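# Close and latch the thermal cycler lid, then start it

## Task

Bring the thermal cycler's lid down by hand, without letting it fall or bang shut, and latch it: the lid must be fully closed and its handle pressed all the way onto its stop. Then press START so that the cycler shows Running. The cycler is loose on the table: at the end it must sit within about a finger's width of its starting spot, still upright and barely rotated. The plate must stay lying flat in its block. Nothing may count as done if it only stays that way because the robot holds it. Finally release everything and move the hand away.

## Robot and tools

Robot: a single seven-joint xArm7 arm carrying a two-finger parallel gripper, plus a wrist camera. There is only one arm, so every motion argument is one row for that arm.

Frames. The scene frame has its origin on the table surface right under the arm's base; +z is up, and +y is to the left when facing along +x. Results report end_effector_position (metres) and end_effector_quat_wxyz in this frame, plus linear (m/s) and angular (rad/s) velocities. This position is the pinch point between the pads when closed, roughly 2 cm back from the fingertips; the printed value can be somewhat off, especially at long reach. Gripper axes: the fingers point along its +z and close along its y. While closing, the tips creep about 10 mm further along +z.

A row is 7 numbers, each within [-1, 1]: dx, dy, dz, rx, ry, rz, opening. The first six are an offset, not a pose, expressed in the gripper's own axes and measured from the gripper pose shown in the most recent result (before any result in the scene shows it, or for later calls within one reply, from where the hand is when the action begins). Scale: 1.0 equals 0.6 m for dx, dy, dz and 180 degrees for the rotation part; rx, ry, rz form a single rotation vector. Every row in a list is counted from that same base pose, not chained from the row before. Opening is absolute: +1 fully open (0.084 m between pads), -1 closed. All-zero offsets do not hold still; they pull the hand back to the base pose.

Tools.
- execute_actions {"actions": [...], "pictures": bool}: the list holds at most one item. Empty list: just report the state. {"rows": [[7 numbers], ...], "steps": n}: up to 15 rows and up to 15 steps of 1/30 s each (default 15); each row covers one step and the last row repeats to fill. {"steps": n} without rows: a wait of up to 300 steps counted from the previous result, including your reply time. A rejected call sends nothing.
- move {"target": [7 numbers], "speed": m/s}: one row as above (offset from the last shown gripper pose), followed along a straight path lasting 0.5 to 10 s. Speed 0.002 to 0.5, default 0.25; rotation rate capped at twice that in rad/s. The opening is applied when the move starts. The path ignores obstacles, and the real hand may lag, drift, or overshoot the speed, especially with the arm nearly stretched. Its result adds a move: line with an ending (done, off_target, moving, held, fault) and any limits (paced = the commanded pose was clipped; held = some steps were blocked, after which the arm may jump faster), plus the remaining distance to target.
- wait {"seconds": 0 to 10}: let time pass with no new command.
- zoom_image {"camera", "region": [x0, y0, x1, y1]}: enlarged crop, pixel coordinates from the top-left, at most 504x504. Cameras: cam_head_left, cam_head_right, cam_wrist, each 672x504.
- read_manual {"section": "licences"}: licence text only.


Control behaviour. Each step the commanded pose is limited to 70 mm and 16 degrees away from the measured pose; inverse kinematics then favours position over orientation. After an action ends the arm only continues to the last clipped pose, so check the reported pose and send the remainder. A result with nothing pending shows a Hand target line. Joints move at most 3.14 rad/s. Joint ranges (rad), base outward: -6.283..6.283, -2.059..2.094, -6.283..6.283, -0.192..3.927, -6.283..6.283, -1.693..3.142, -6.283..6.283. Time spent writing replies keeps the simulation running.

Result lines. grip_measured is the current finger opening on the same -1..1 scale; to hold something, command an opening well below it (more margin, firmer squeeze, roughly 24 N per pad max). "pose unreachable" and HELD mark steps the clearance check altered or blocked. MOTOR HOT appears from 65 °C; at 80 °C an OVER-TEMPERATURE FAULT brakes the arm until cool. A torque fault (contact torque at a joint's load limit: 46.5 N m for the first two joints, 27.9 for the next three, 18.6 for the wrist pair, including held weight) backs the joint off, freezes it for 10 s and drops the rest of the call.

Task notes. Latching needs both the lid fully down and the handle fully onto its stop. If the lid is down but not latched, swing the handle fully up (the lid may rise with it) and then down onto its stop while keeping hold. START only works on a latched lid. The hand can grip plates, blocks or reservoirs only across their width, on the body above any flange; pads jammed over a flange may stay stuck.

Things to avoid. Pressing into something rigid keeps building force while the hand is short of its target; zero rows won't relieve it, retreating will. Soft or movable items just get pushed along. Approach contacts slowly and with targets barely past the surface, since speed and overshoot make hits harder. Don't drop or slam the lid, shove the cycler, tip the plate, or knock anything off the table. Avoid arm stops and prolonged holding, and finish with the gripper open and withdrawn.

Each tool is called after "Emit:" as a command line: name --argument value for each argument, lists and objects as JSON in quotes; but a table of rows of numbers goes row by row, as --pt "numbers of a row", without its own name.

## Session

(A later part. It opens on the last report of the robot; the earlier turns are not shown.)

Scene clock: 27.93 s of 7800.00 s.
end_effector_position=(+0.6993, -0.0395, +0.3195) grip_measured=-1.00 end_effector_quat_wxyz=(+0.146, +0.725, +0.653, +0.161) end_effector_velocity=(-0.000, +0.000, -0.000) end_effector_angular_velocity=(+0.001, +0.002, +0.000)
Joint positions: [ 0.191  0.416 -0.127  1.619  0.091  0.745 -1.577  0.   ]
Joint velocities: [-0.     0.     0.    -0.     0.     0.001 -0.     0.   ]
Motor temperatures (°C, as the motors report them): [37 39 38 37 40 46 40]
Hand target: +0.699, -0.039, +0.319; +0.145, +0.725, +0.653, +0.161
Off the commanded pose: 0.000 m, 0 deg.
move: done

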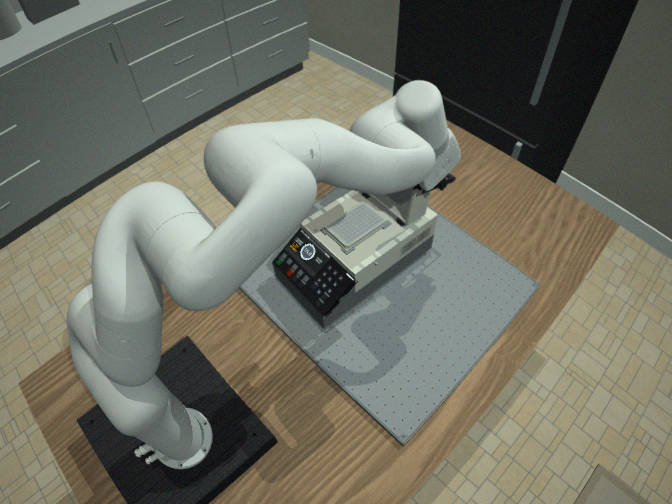

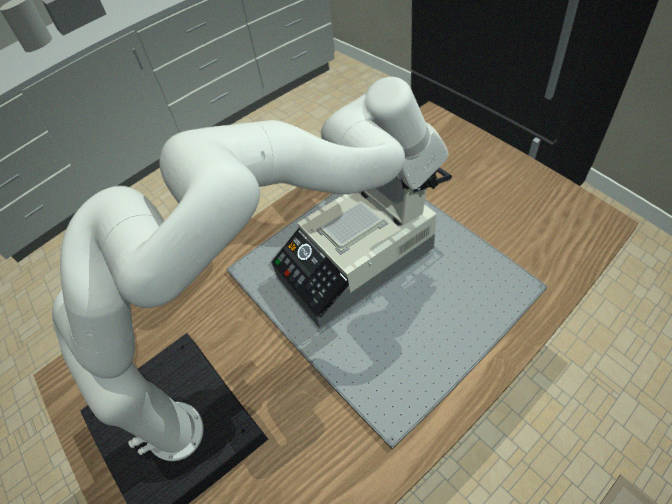

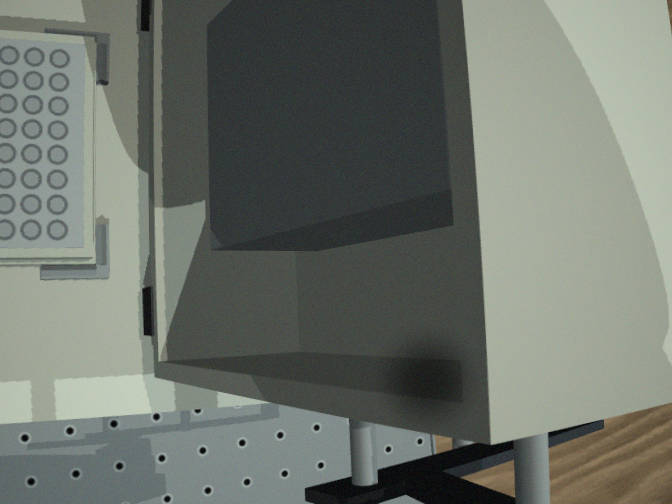

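Emit:
move --target '[0,0.004,0,0,0,0,-0.4]'

Emit:
move --target '[0,0,-0.022,0,0,0,-0.4]' --speed 0.03

Emit:
move --target '[0.012,0,0,0,0,0,-0.4]' --speed 0.02

Scene clock: 32.43 s of 7800.00 s.
end_effector_position=(+0.7015, -0.0449, +0.3213) grip_measured=-0.42 end_effector_quat_wxyz=(+0.148, +0.727, +0.651, +0.160) end_effector_velocity=(-0.001, -0.003, -0.003) end_effector_angular_velocity=(-0.001, +0.006, -0.005)
Joint positions: [ 0.188  0.423 -0.132  1.634  0.092  0.751 -1.578  0.026]
Joint velocities: [ 0.001  0.002 -0.007 -0.002  0.003  0.002 -0.001 -0.   ]
Motor temperatures (°C, as the motors report them): [37 39 39 38 40 46 40]
Hand target: +0.701, -0.040, +0.321; +0.146, +0.725, +0.653, +0.161
Off the commanded pose: 0.005 m, 0 deg.
After step 90, 0.73 s passed at rest.
move: off_target

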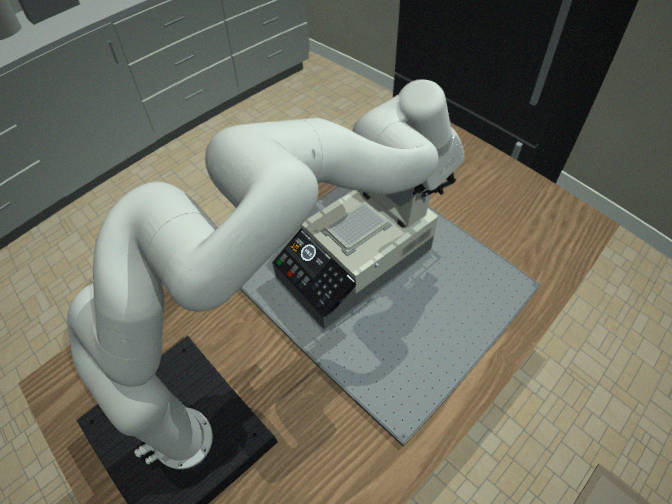

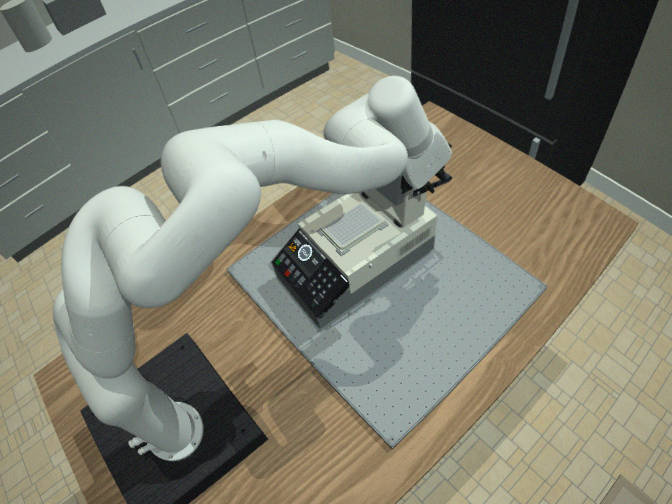

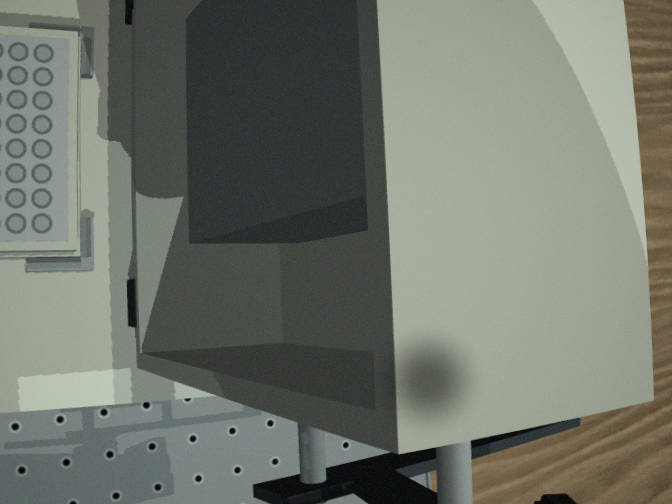

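Scene clock: 33.40 s of 7800.00 s.
end_effector_position=(+0.6959, -0.0446, +0.3332) grip_measured=-0.42 end_effector_quat_wxyz=(+0.147, +0.727, +0.651, +0.160) end_effector_velocity=(+0.000, -0.001, +0.002) end_effector_angular_velocity=(-0.001, -0.005, -0.001)
Joint positions: [ 0.189  0.395 -0.133  1.627  0.087  0.772 -1.575  0.026]
Joint velocities: [ 0.    -0.002 -0.001  0.001 -0.    -0.001 -0.    -0.   ]
Motor temperatures (°C, as the motors report them): [37 39 39 38 40 46 40]
Hand target: +0.696, -0.045, +0.333; +0.147, +0.727, +0.651, +0.160
Off the commanded pose: 0.000 m, 0 deg.
move: done

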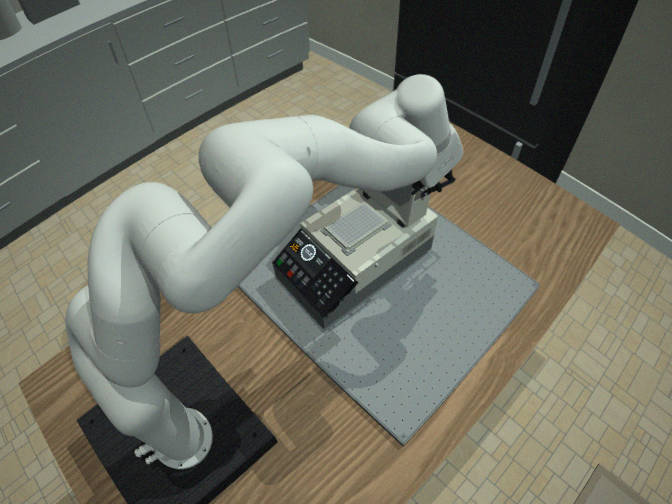

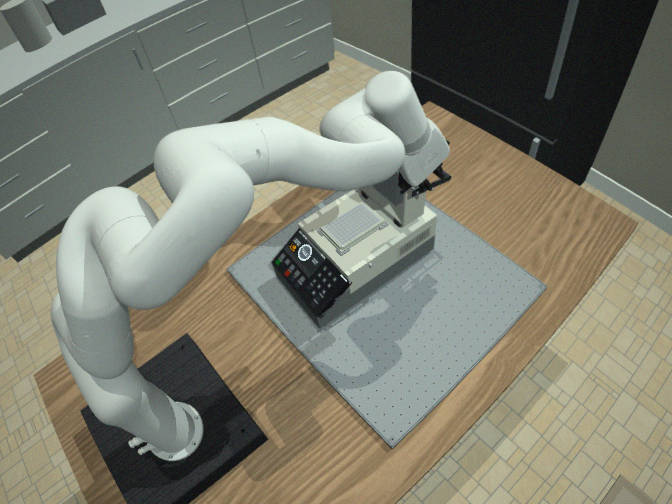

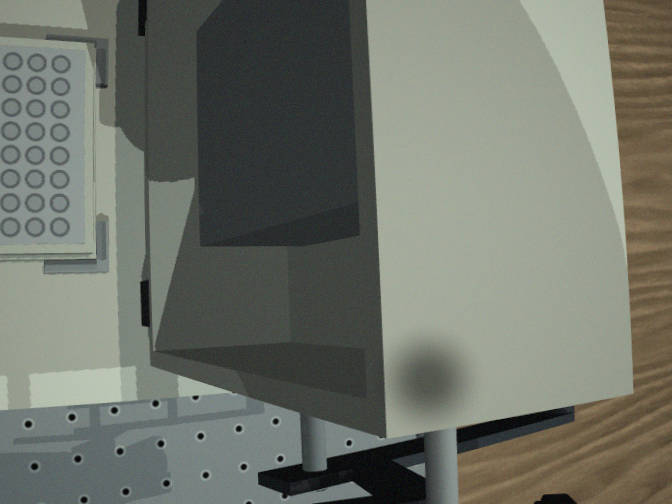

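Scene clock: 34.10 s of 7800.00 s.
end_effector_position=(+0.6971, -0.0386, +0.3353) grip_measured=-0.42 end_effector_quat_wxyz=(+0.149, +0.727, +0.650, +0.161) end_effector_velocity=(-0.001, +0.000, -0.002) end_effector_angular_velocity=(-0.000, +0.004, -0.002)
Joint positions: [ 0.2    0.395 -0.134  1.631  0.08   0.772 -1.559  0.026]
Joint velocities: [ 0.002  0.001 -0.002 -0.003 -0.001  0.     0.003 -0.   ]
Motor temperatures (°C, as the motors report them): [38 39 39 38 40 46 40]
Hand target: +0.697, -0.037, +0.333; +0.147, +0.727, +0.651, +0.160
Off the commanded pose: 0.002 m, 0 deg.
move: done

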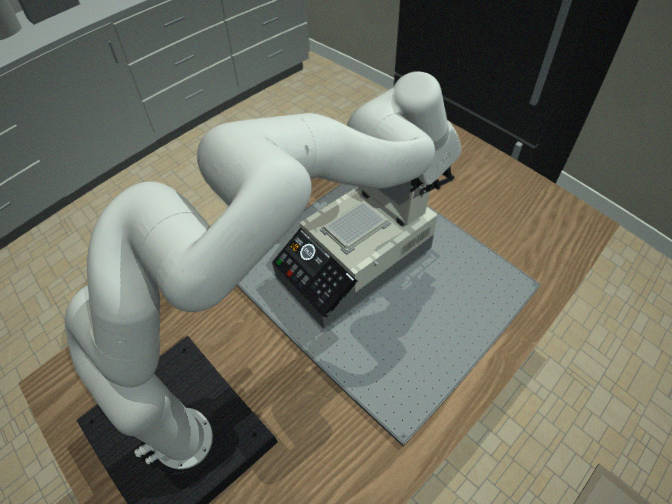

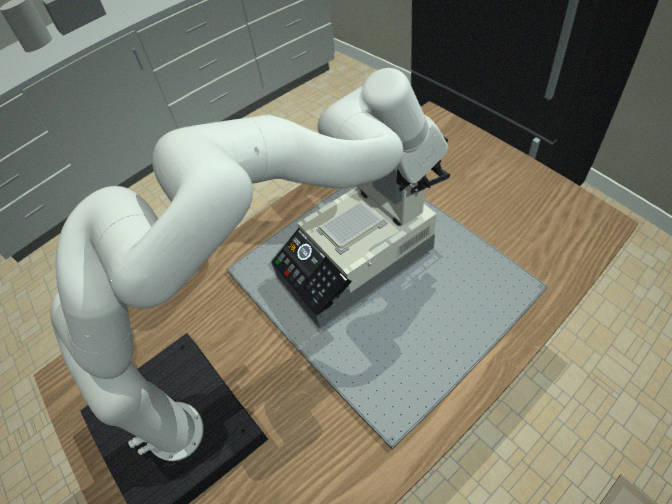

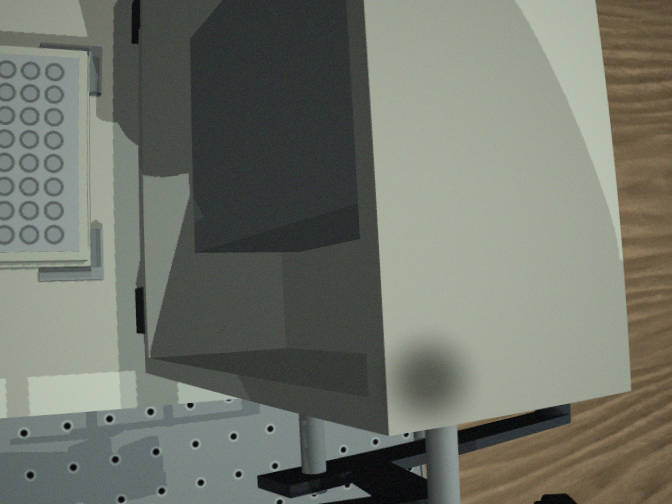

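Emit:
move --target '[-0.005,-0.02,0,0,0,0,-0.2]' --speed 0.03

Emit:
move --target '[0.022,0,0,0,0,0,-0.2]' --speed 0.02

Scene clock: 36.20 s of 7800.00 s.
end_effector_position=(+0.6854, -0.0383, +0.3275) grip_measured=-0.22 end_effector_quat_wxyz=(+0.147, +0.727, +0.651, +0.160) end_effector_velocity=(-0.000, -0.004, +0.002) end_effector_angular_velocity=(-0.003, -0.005, -0.005)
Joint positions: [ 0.202  0.36  -0.134  1.56   0.079  0.741 -1.563  0.035]
Joint velocities: [-0.003 -0.005 -0.002 -0.005 -0.002 -0.006  0.001  0.   ]
Motor temperatures (°C, as the motors report them): [38 39 39 38 40 46 40]
Hand target: +0.686, -0.040, +0.330; +0.149, +0.727, +0.650, +0.161
Off the commanded pose: 0.003 m, 0 deg.
move: done

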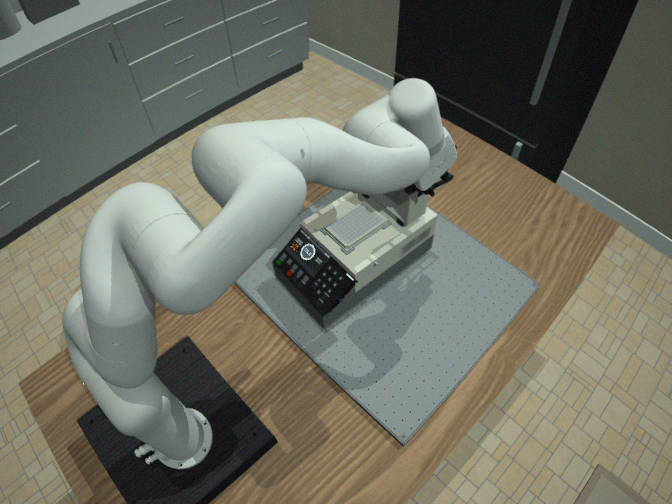

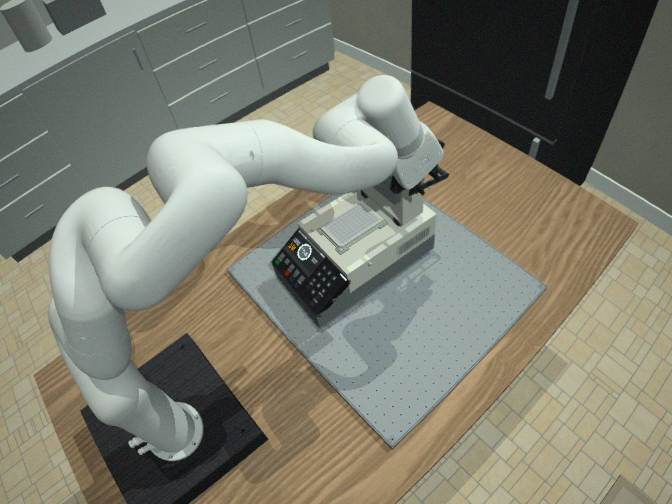

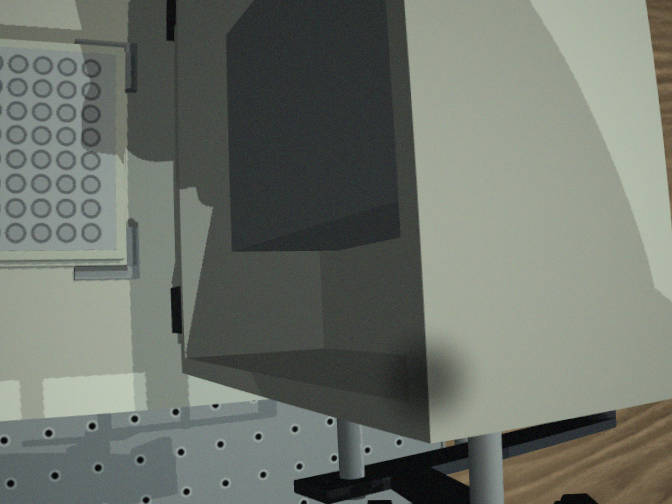

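Scene clock: 37.13 s of 7800.00 s.
end_effector_position=(+0.6870, -0.0256, +0.3287) grip_measured=-0.22 end_effector_quat_wxyz=(+0.147, +0.727, +0.651, +0.160) end_effector_velocity=(-0.001, -0.001, -0.003) end_effector_angular_velocity=(-0.001, +0.006, -0.004)
Joint positions: [ 0.223  0.362 -0.133  1.565  0.065  0.742 -1.534  0.035]
Joint velocities: [ 0.001  0.002 -0.002 -0.003 -0.002  0.002  0.003  0.   ]
Motor temperatures (°C, as the motors report them): [38 39 39 38 40 46 40]
Hand target: +0.687, -0.025, +0.328; +0.147, +0.727, +0.651, +0.160
Off the commanded pose: 0.001 m, 0 deg.
move: done

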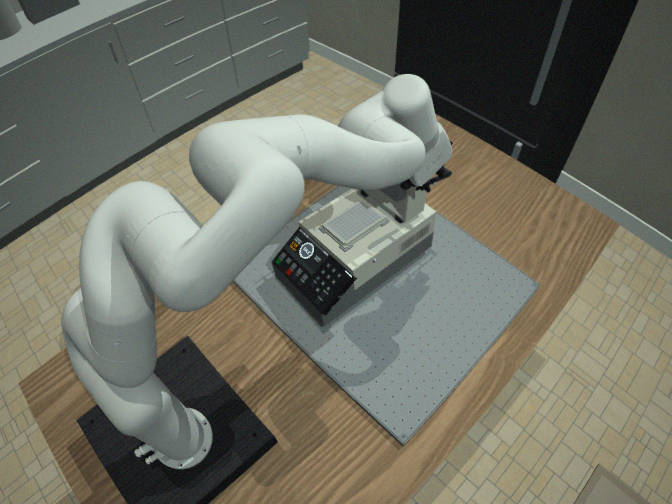

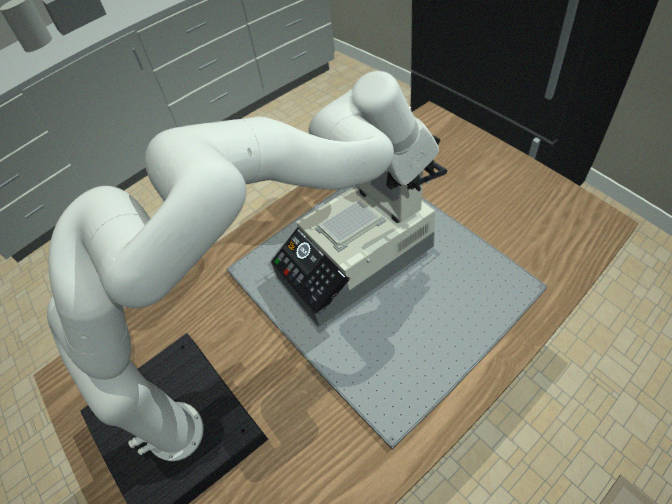

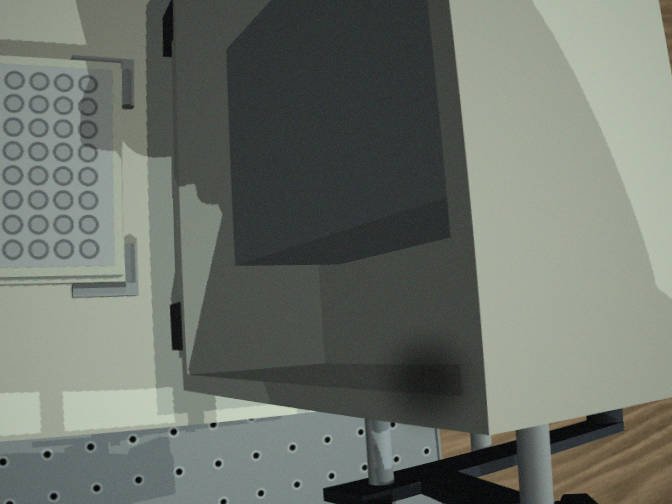

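Emit:
move --target '[-0.02,0,0,0,0,0,-0.2]' --speed 0.03

Emit:
move --target '[0,0,-0.12,0,0,0,0]' --speed 0.1

Emit:
move --target '[0.05,0.17,0.06,0.07,0,0,0]' --speed 0.1

Scene clock: 42.13 s of 7800.00 s.
end_effector_position=(+0.6855, -0.0371, +0.3276) grip_measured=-0.22 end_effector_quat_wxyz=(+0.147, +0.727, +0.651, +0.160) end_effector_velocity=(+0.001, +0.001, +0.001) end_effector_angular_velocity=(+0.002, -0.003, +0.002)
Joint positions: [ 0.204  0.36  -0.133  1.56   0.077  0.741 -1.561  0.035]
Joint velocities: [ 0.    -0.001  0.001  0.001  0.002 -0.001 -0.001  0.   ]
Motor temperatures (°C, as the motors report them): [38 39 39 37 40 46 40]
Hand target: +0.686, -0.038, +0.328; +0.147, +0.727, +0.651, +0.160
Off the commanded pose: 0.001 m, 0 deg.
After step 100, 0.80 s passed at rest.
move: done

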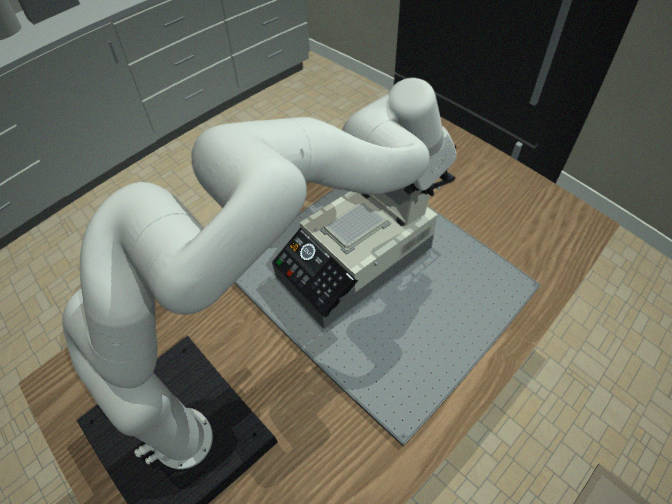

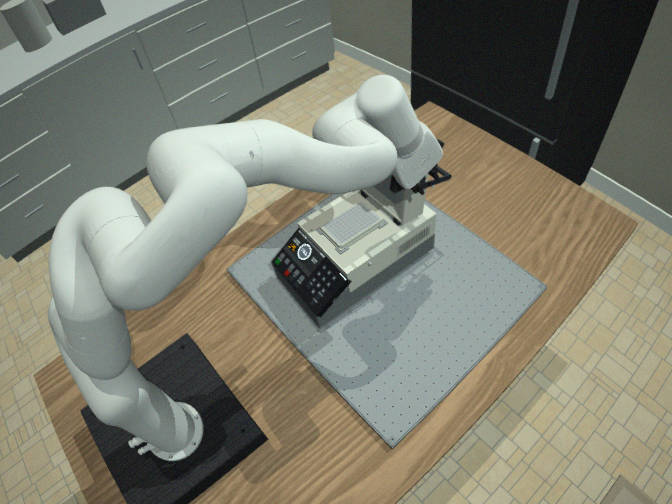

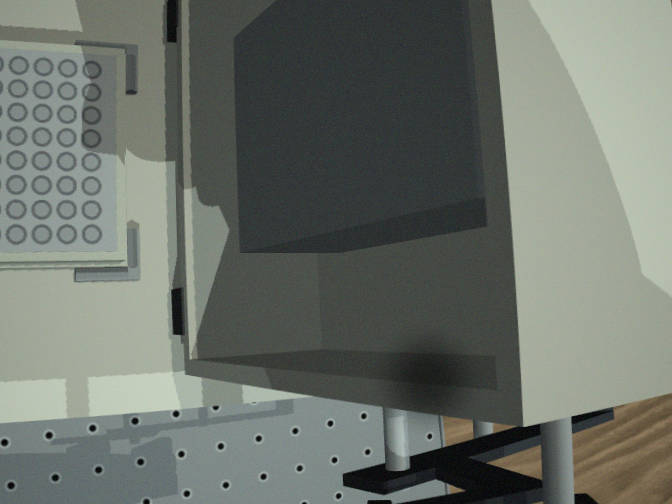

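Scene clock: 43.23 s of 7800.00 s.
end_effector_position=(+0.6552, -0.0363, +0.3922) grip_measured=-0.01 end_effector_quat_wxyz=(+0.146, +0.727, +0.652, +0.160) end_effector_velocity=(-0.001, -0.001, +0.005) end_effector_angular_velocity=(-0.001, -0.004, -0.002)
Joint positions: [ 0.213  0.226 -0.137  1.558  0.05   0.873 -1.544  0.044]
Joint velocities: [-0.001 -0.005 -0.001  0.004 -0.002  0.005  0.001  0.   ]
Motor temperatures (°C, as the motors report them): [38 39 39 38 40 46 40]
Hand target: +0.655, -0.036, +0.393; +0.147, +0.727, +0.652, +0.160
Off the commanded pose: 0.001 m, 0 deg.
move: done

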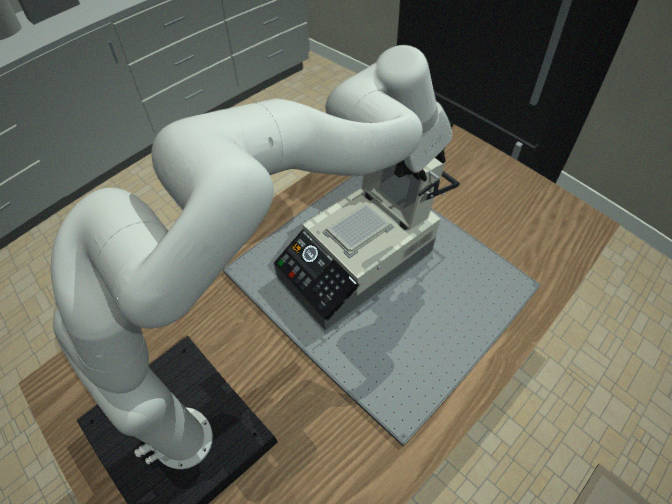

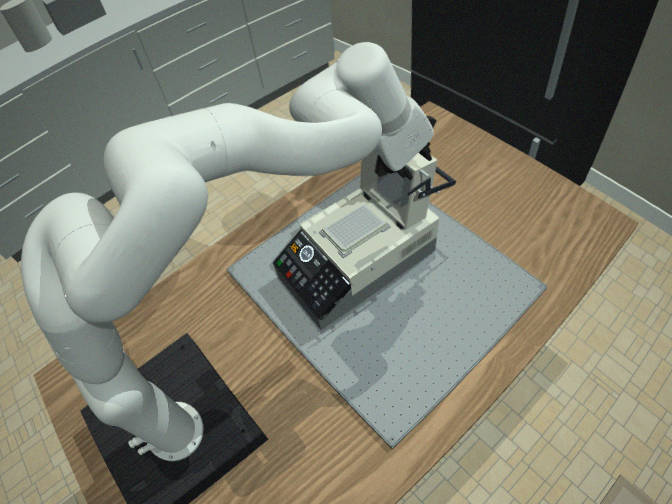

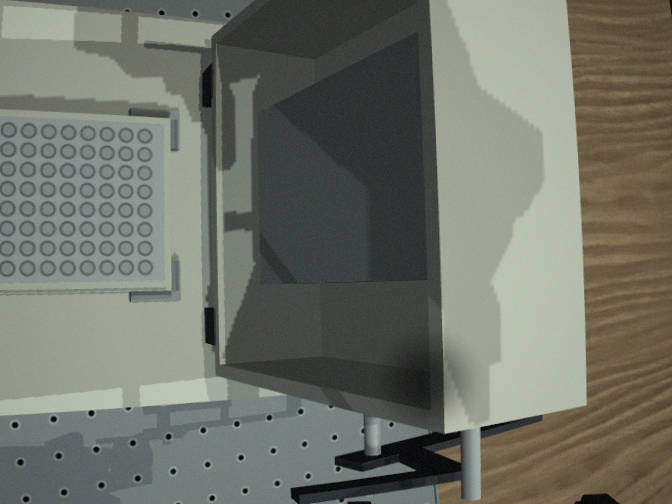

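Scene clock: 44.83 s of 7800.00 s.
end_effector_position=(+0.7639, -0.0179, +0.4031) grip_measured=-0.01 end_effector_quat_wxyz=(+0.128, +0.728, +0.655, +0.155) end_effector_velocity=(+0.002, -0.000, -0.003) end_effector_angular_velocity=(+0.000, -0.001, -0.001)
Joint positions: [ 0.147  0.916 -0.105  2.708  0.105  1.364 -1.509  0.044]
Joint velocities: [-0.004  0.01   0.014  0.008 -0.012 -0.004  0.003 -0.   ]
Motor temperatures (°C, as the motors report them): [38 39 39 38 40 46 40]
Hand target: +0.764, -0.018, +0.403; +0.128, +0.728, +0.655, +0.155
Off the commanded pose: 0.001 m, 11 deg.
elbow stopped short: the move would have taken joint 4 (elbow) straighter than the controller allows; a more bent joint 4 avoids this.
move: off_target

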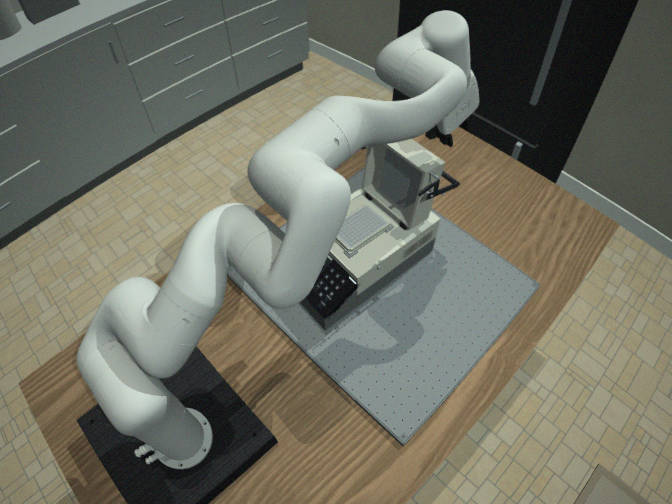

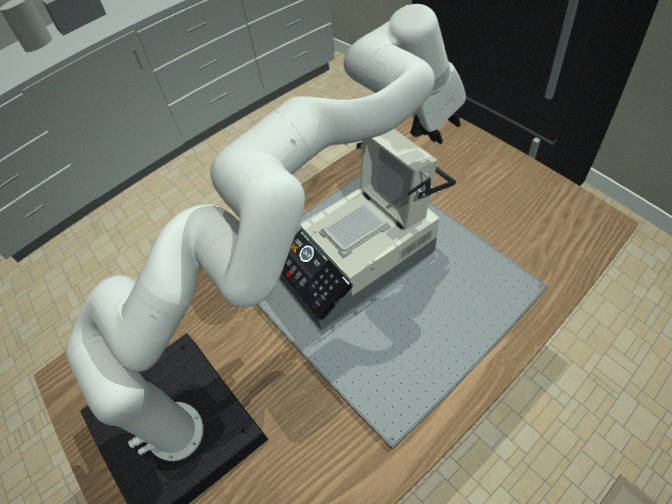

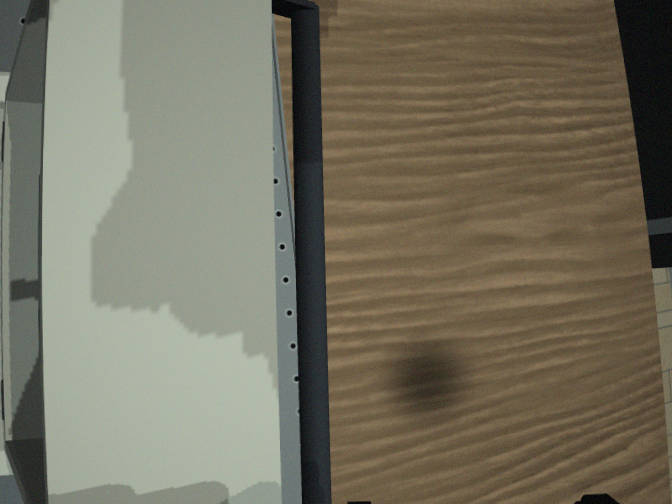

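Emit:
move --target '[0,-0.05,0.12,0,0,0,-0.3]' --speed 0.06

Emit:
move --target '[0,0.012,0,0.03,0,0,-0.3]' --speed 0.04

Scene clock: 49.53 s of 7800.00 s.
end_effector_position=(+0.7652, -0.0142, +0.3268) grip_measured=-0.32 end_effector_quat_wxyz=(+0.129, +0.728, +0.655, +0.156) end_effector_velocity=(+0.000, +0.000, -0.001) end_effector_angular_velocity=(+0.000, -0.006, -0.000)
Joint positions: [ 0.189  0.729 -0.114  2.153  0.104  0.996 -1.526  0.03 ]
Joint velocities: [ 0.001 -0.006 -0.001 -0.015  0.001 -0.015 -0.001 -0.   ]
Motor temperatures (°C, as the motors report them): [38 39 39 38 40 45 40]
Hand target: +0.765, -0.014, +0.325; +0.128, +0.728, +0.655, +0.155
Off the commanded pose: 0.002 m, 0 deg.
After step 90, 0.13 s passed at rest.
move: done

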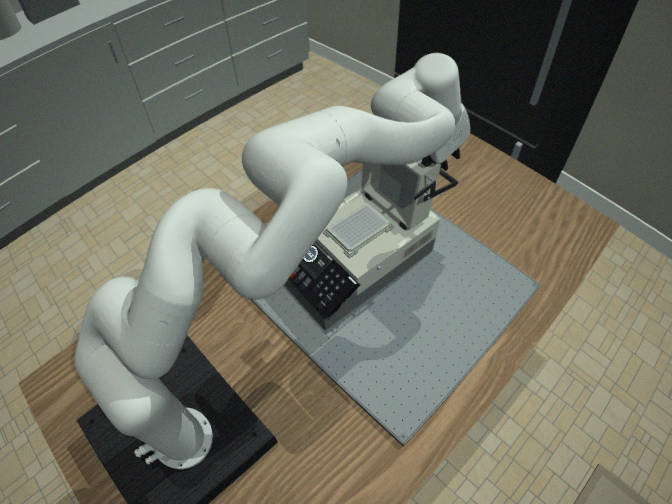

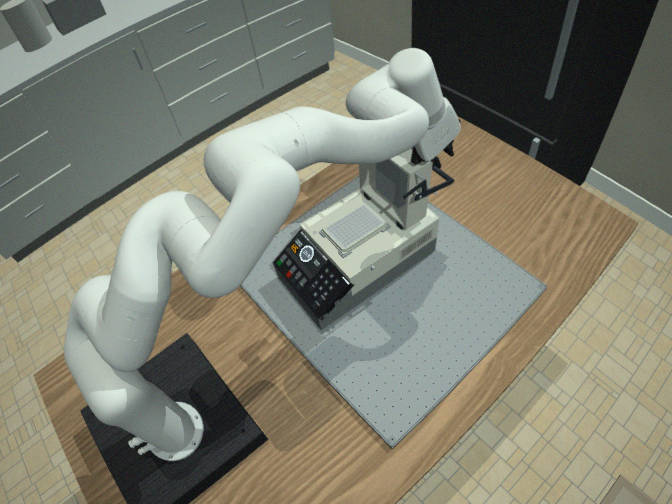

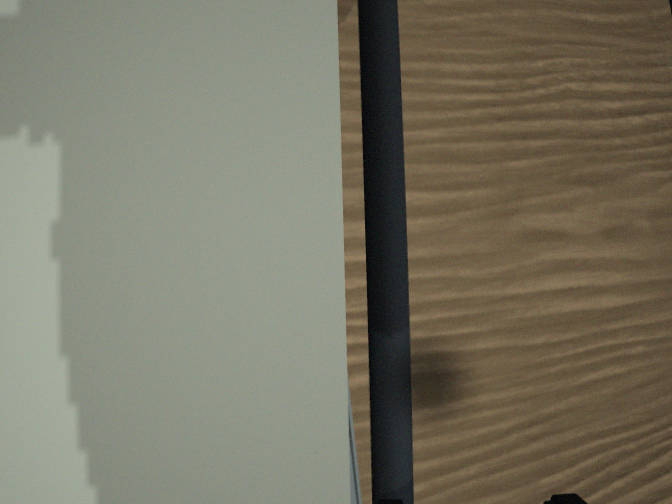

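Scene clock: 50.93 s of 7800.00 s.
end_effector_position=(+0.7710, -0.0150, +0.3290) grip_measured=-0.32 end_effector_quat_wxyz=(+0.098, +0.733, +0.661, +0.128) end_effector_velocity=(+0.001, -0.000, +0.000) end_effector_angular_velocity=(+0.002, +0.018, +0.000)
Joint positions: [ 0.148  0.986 -0.099  2.651  0.11   1.319 -1.513  0.03 ]
Joint velocities: [-0.026  0.197  0.012  0.369 -0.002  0.188  0.016 -0.   ]
Motor temperatures (°C, as the motors report them): [38 39 39 37 40 45 40]
Hand target: +0.771, -0.015, +0.329; +0.098, +0.733, +0.661, +0.128
Off the commanded pose: 0.001 m, 1 deg.
move: done

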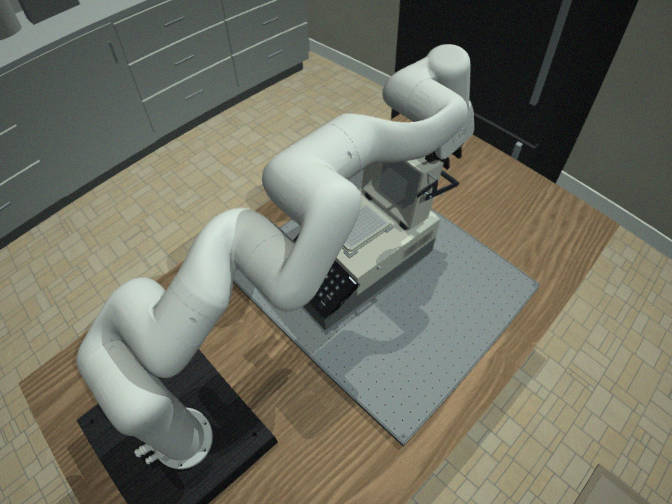

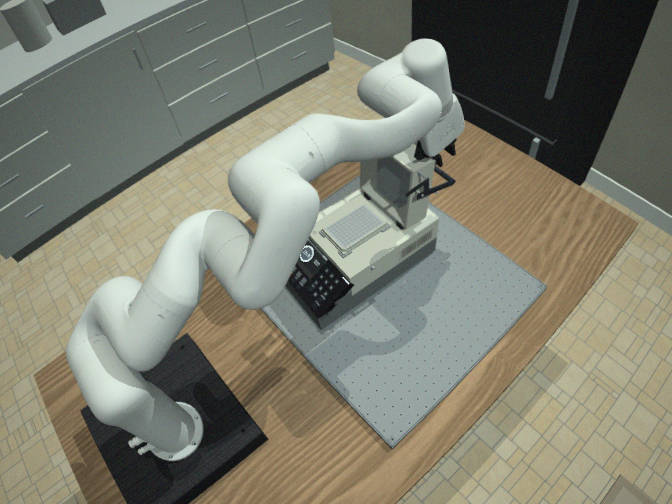

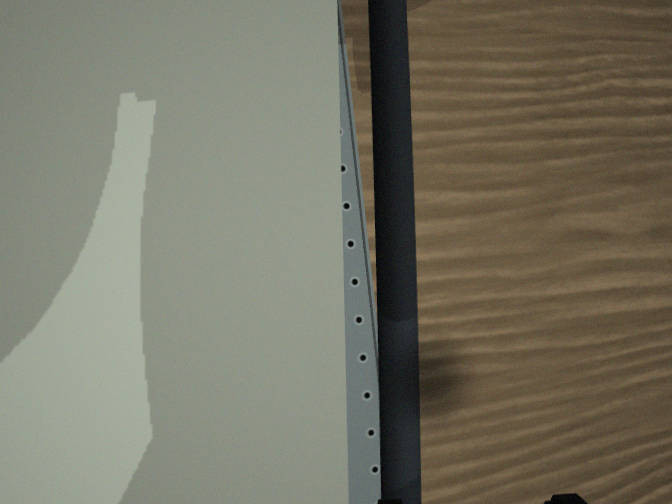

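Emit:
move --target '[0,0,0.042,0,0,0,-0.55]' --speed 0.02

Emit:
move --target '[0,-0.05,0,0,0,0,-0.55]' --speed 0.015

Scene clock: 56.20 s of 7800.00 s.
end_effector_position=(+0.7799, -0.0146, +0.3108) grip_measured=-0.58 end_effector_quat_wxyz=(+0.102, +0.732, +0.660, +0.132) end_effector_velocity=(-0.000, -0.001, -0.005) end_effector_angular_velocity=(-0.001, +0.006, -0.000)
Joint positions: [ 0.147  1.028 -0.099  2.668  0.111  1.284 -1.512  0.019]
Joint velocities: [-0.     0.006 -0.    -0.001 -0.001 -0.001 -0.    -0.   ]
Motor temperatures (°C, as the motors report them): [37 39 39 37 40 45 40]
Hand target: +0.779, -0.014, +0.305; +0.098, +0.733, +0.661, +0.128
Off the commanded pose: 0.006 m, 1 deg.
After step 90, 0.77 s passed at rest.
move: off_target

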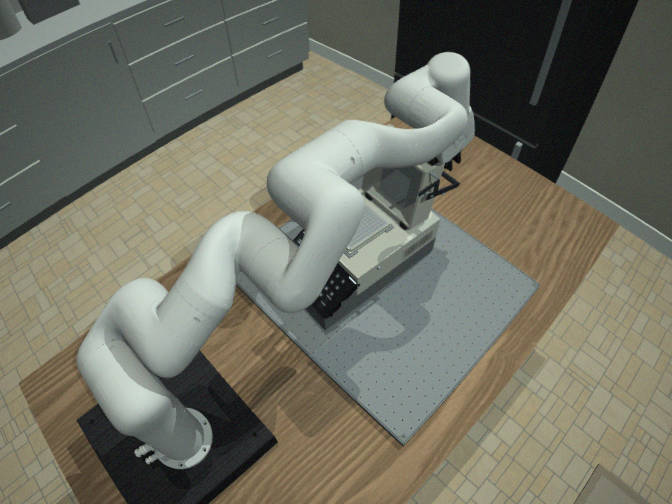

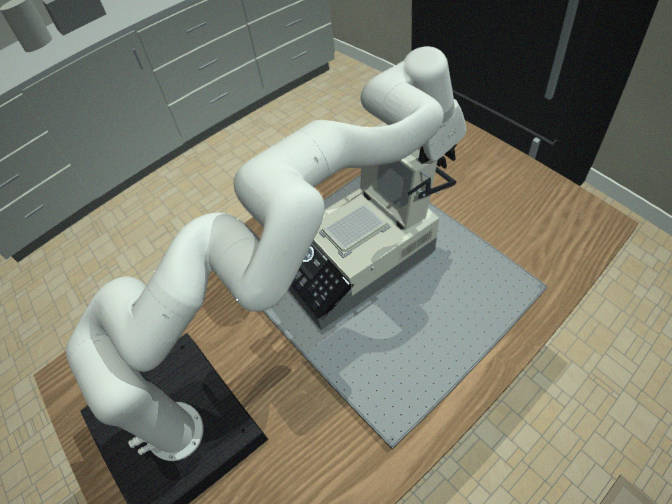

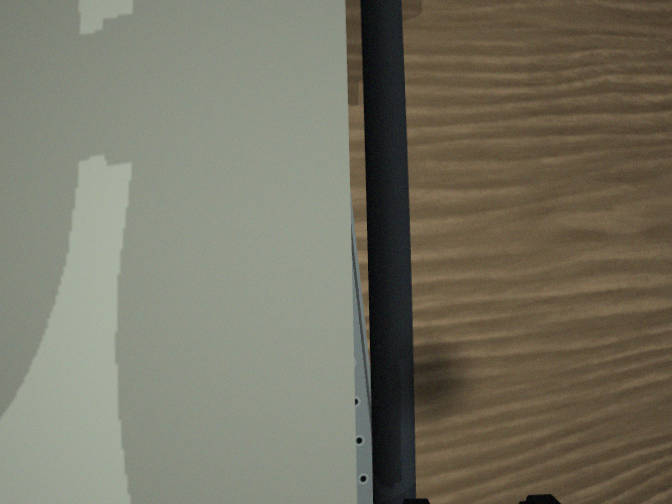

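Scene clock: 58.43 s of 7800.00 s.
end_effector_position=(+0.7572, -0.0115, +0.3192) grip_measured=-0.58 end_effector_quat_wxyz=(+0.113, +0.730, +0.658, +0.144) end_effector_velocity=(-0.001, +0.000, +0.001) end_effector_angular_velocity=(+0.001, -0.006, +0.000)
Joint positions: [ 0.189  0.728 -0.111  2.149  0.108  1.032 -1.529  0.019]
Joint velocities: [ 0.001 -0.015  0.002 -0.024 -0.001 -0.015 -0.    -0.   ]
Motor temperatures (°C, as the motors report them): [37 39 39 37 40 45 40]
Hand target: +0.752, -0.011, +0.301; +0.102, +0.733, +0.660, +0.132
Off the commanded pose: 0.019 m, 2 deg.
move: off_target

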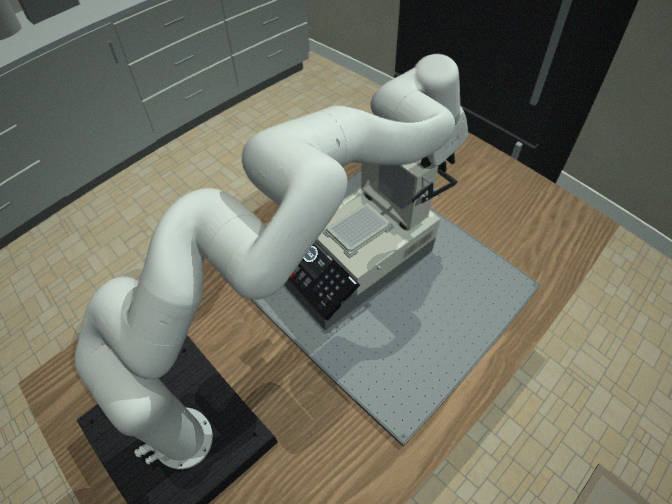

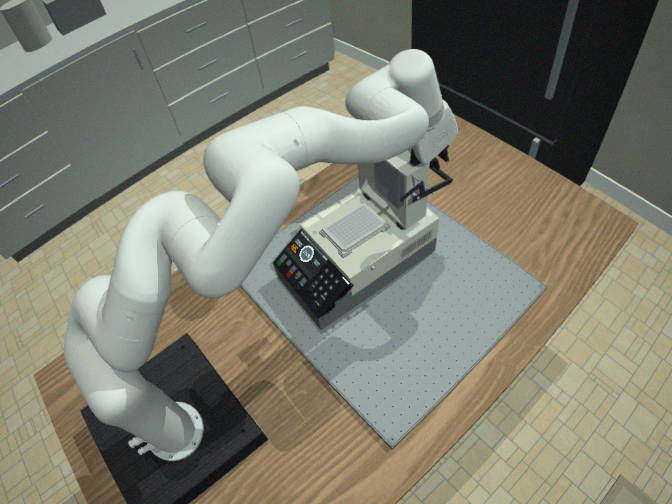

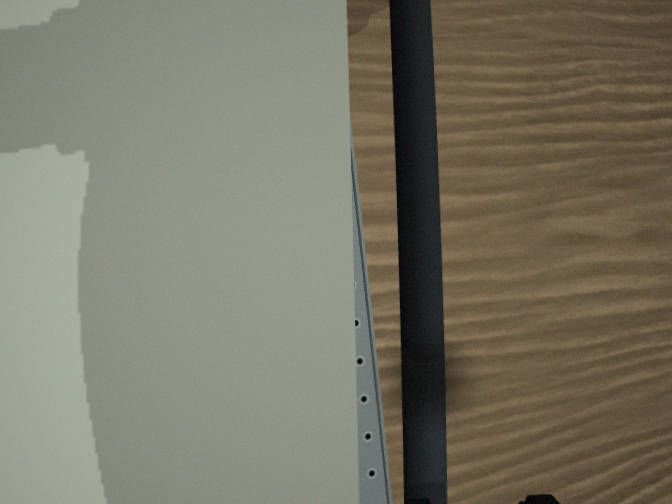

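Emit:
move --target '[0,-0.03,0.005,0,0,0,-0.55]' --speed 0.012

Scene clock: 60.97 s of 7800.00 s.
end_effector_position=(+0.7457, -0.0094, +0.3235) grip_measured=-0.58 end_effector_quat_wxyz=(+0.122, +0.728, +0.657, +0.153) end_effector_velocity=(-0.001, +0.000, +0.000) end_effector_angular_velocity=(-0.000, -0.003, +0.000)
Joint positions: [ 0.202  0.638 -0.113  1.999  0.104  0.947 -1.531  0.019]
Joint velocities: [ 0.001 -0.008  0.    -0.013 -0.001 -0.008  0.     0.   ]
Motor temperatures (°C, as the motors report them): [37 39 39 37 40 46 40]
Hand target: +0.742, -0.009, +0.310; +0.113, +0.730, +0.658, +0.144
Off the commanded pose: 0.014 m, 1 deg.
move: off_target

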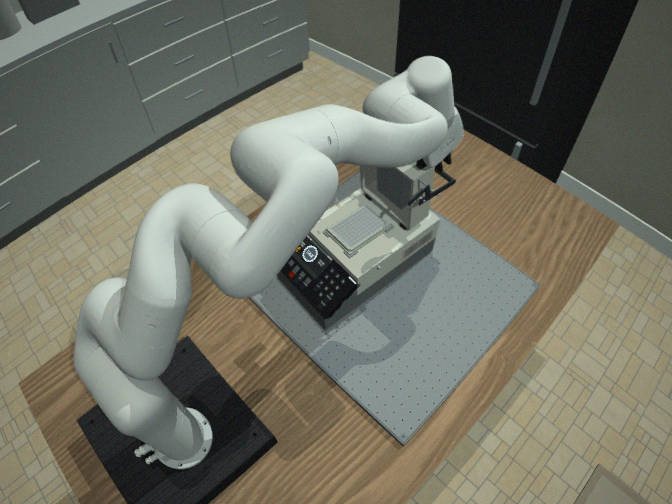

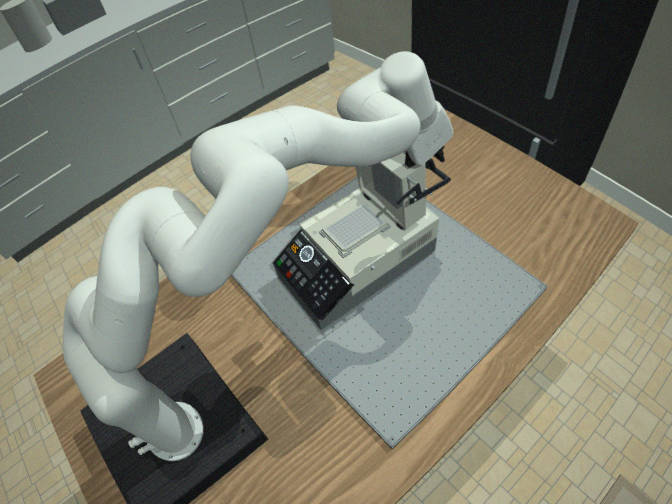

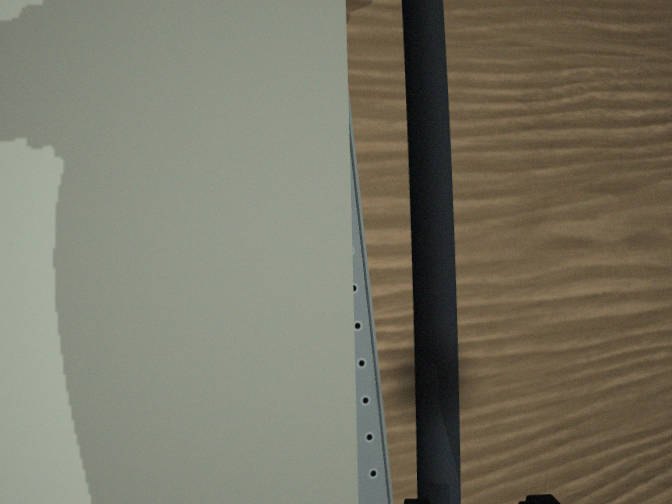

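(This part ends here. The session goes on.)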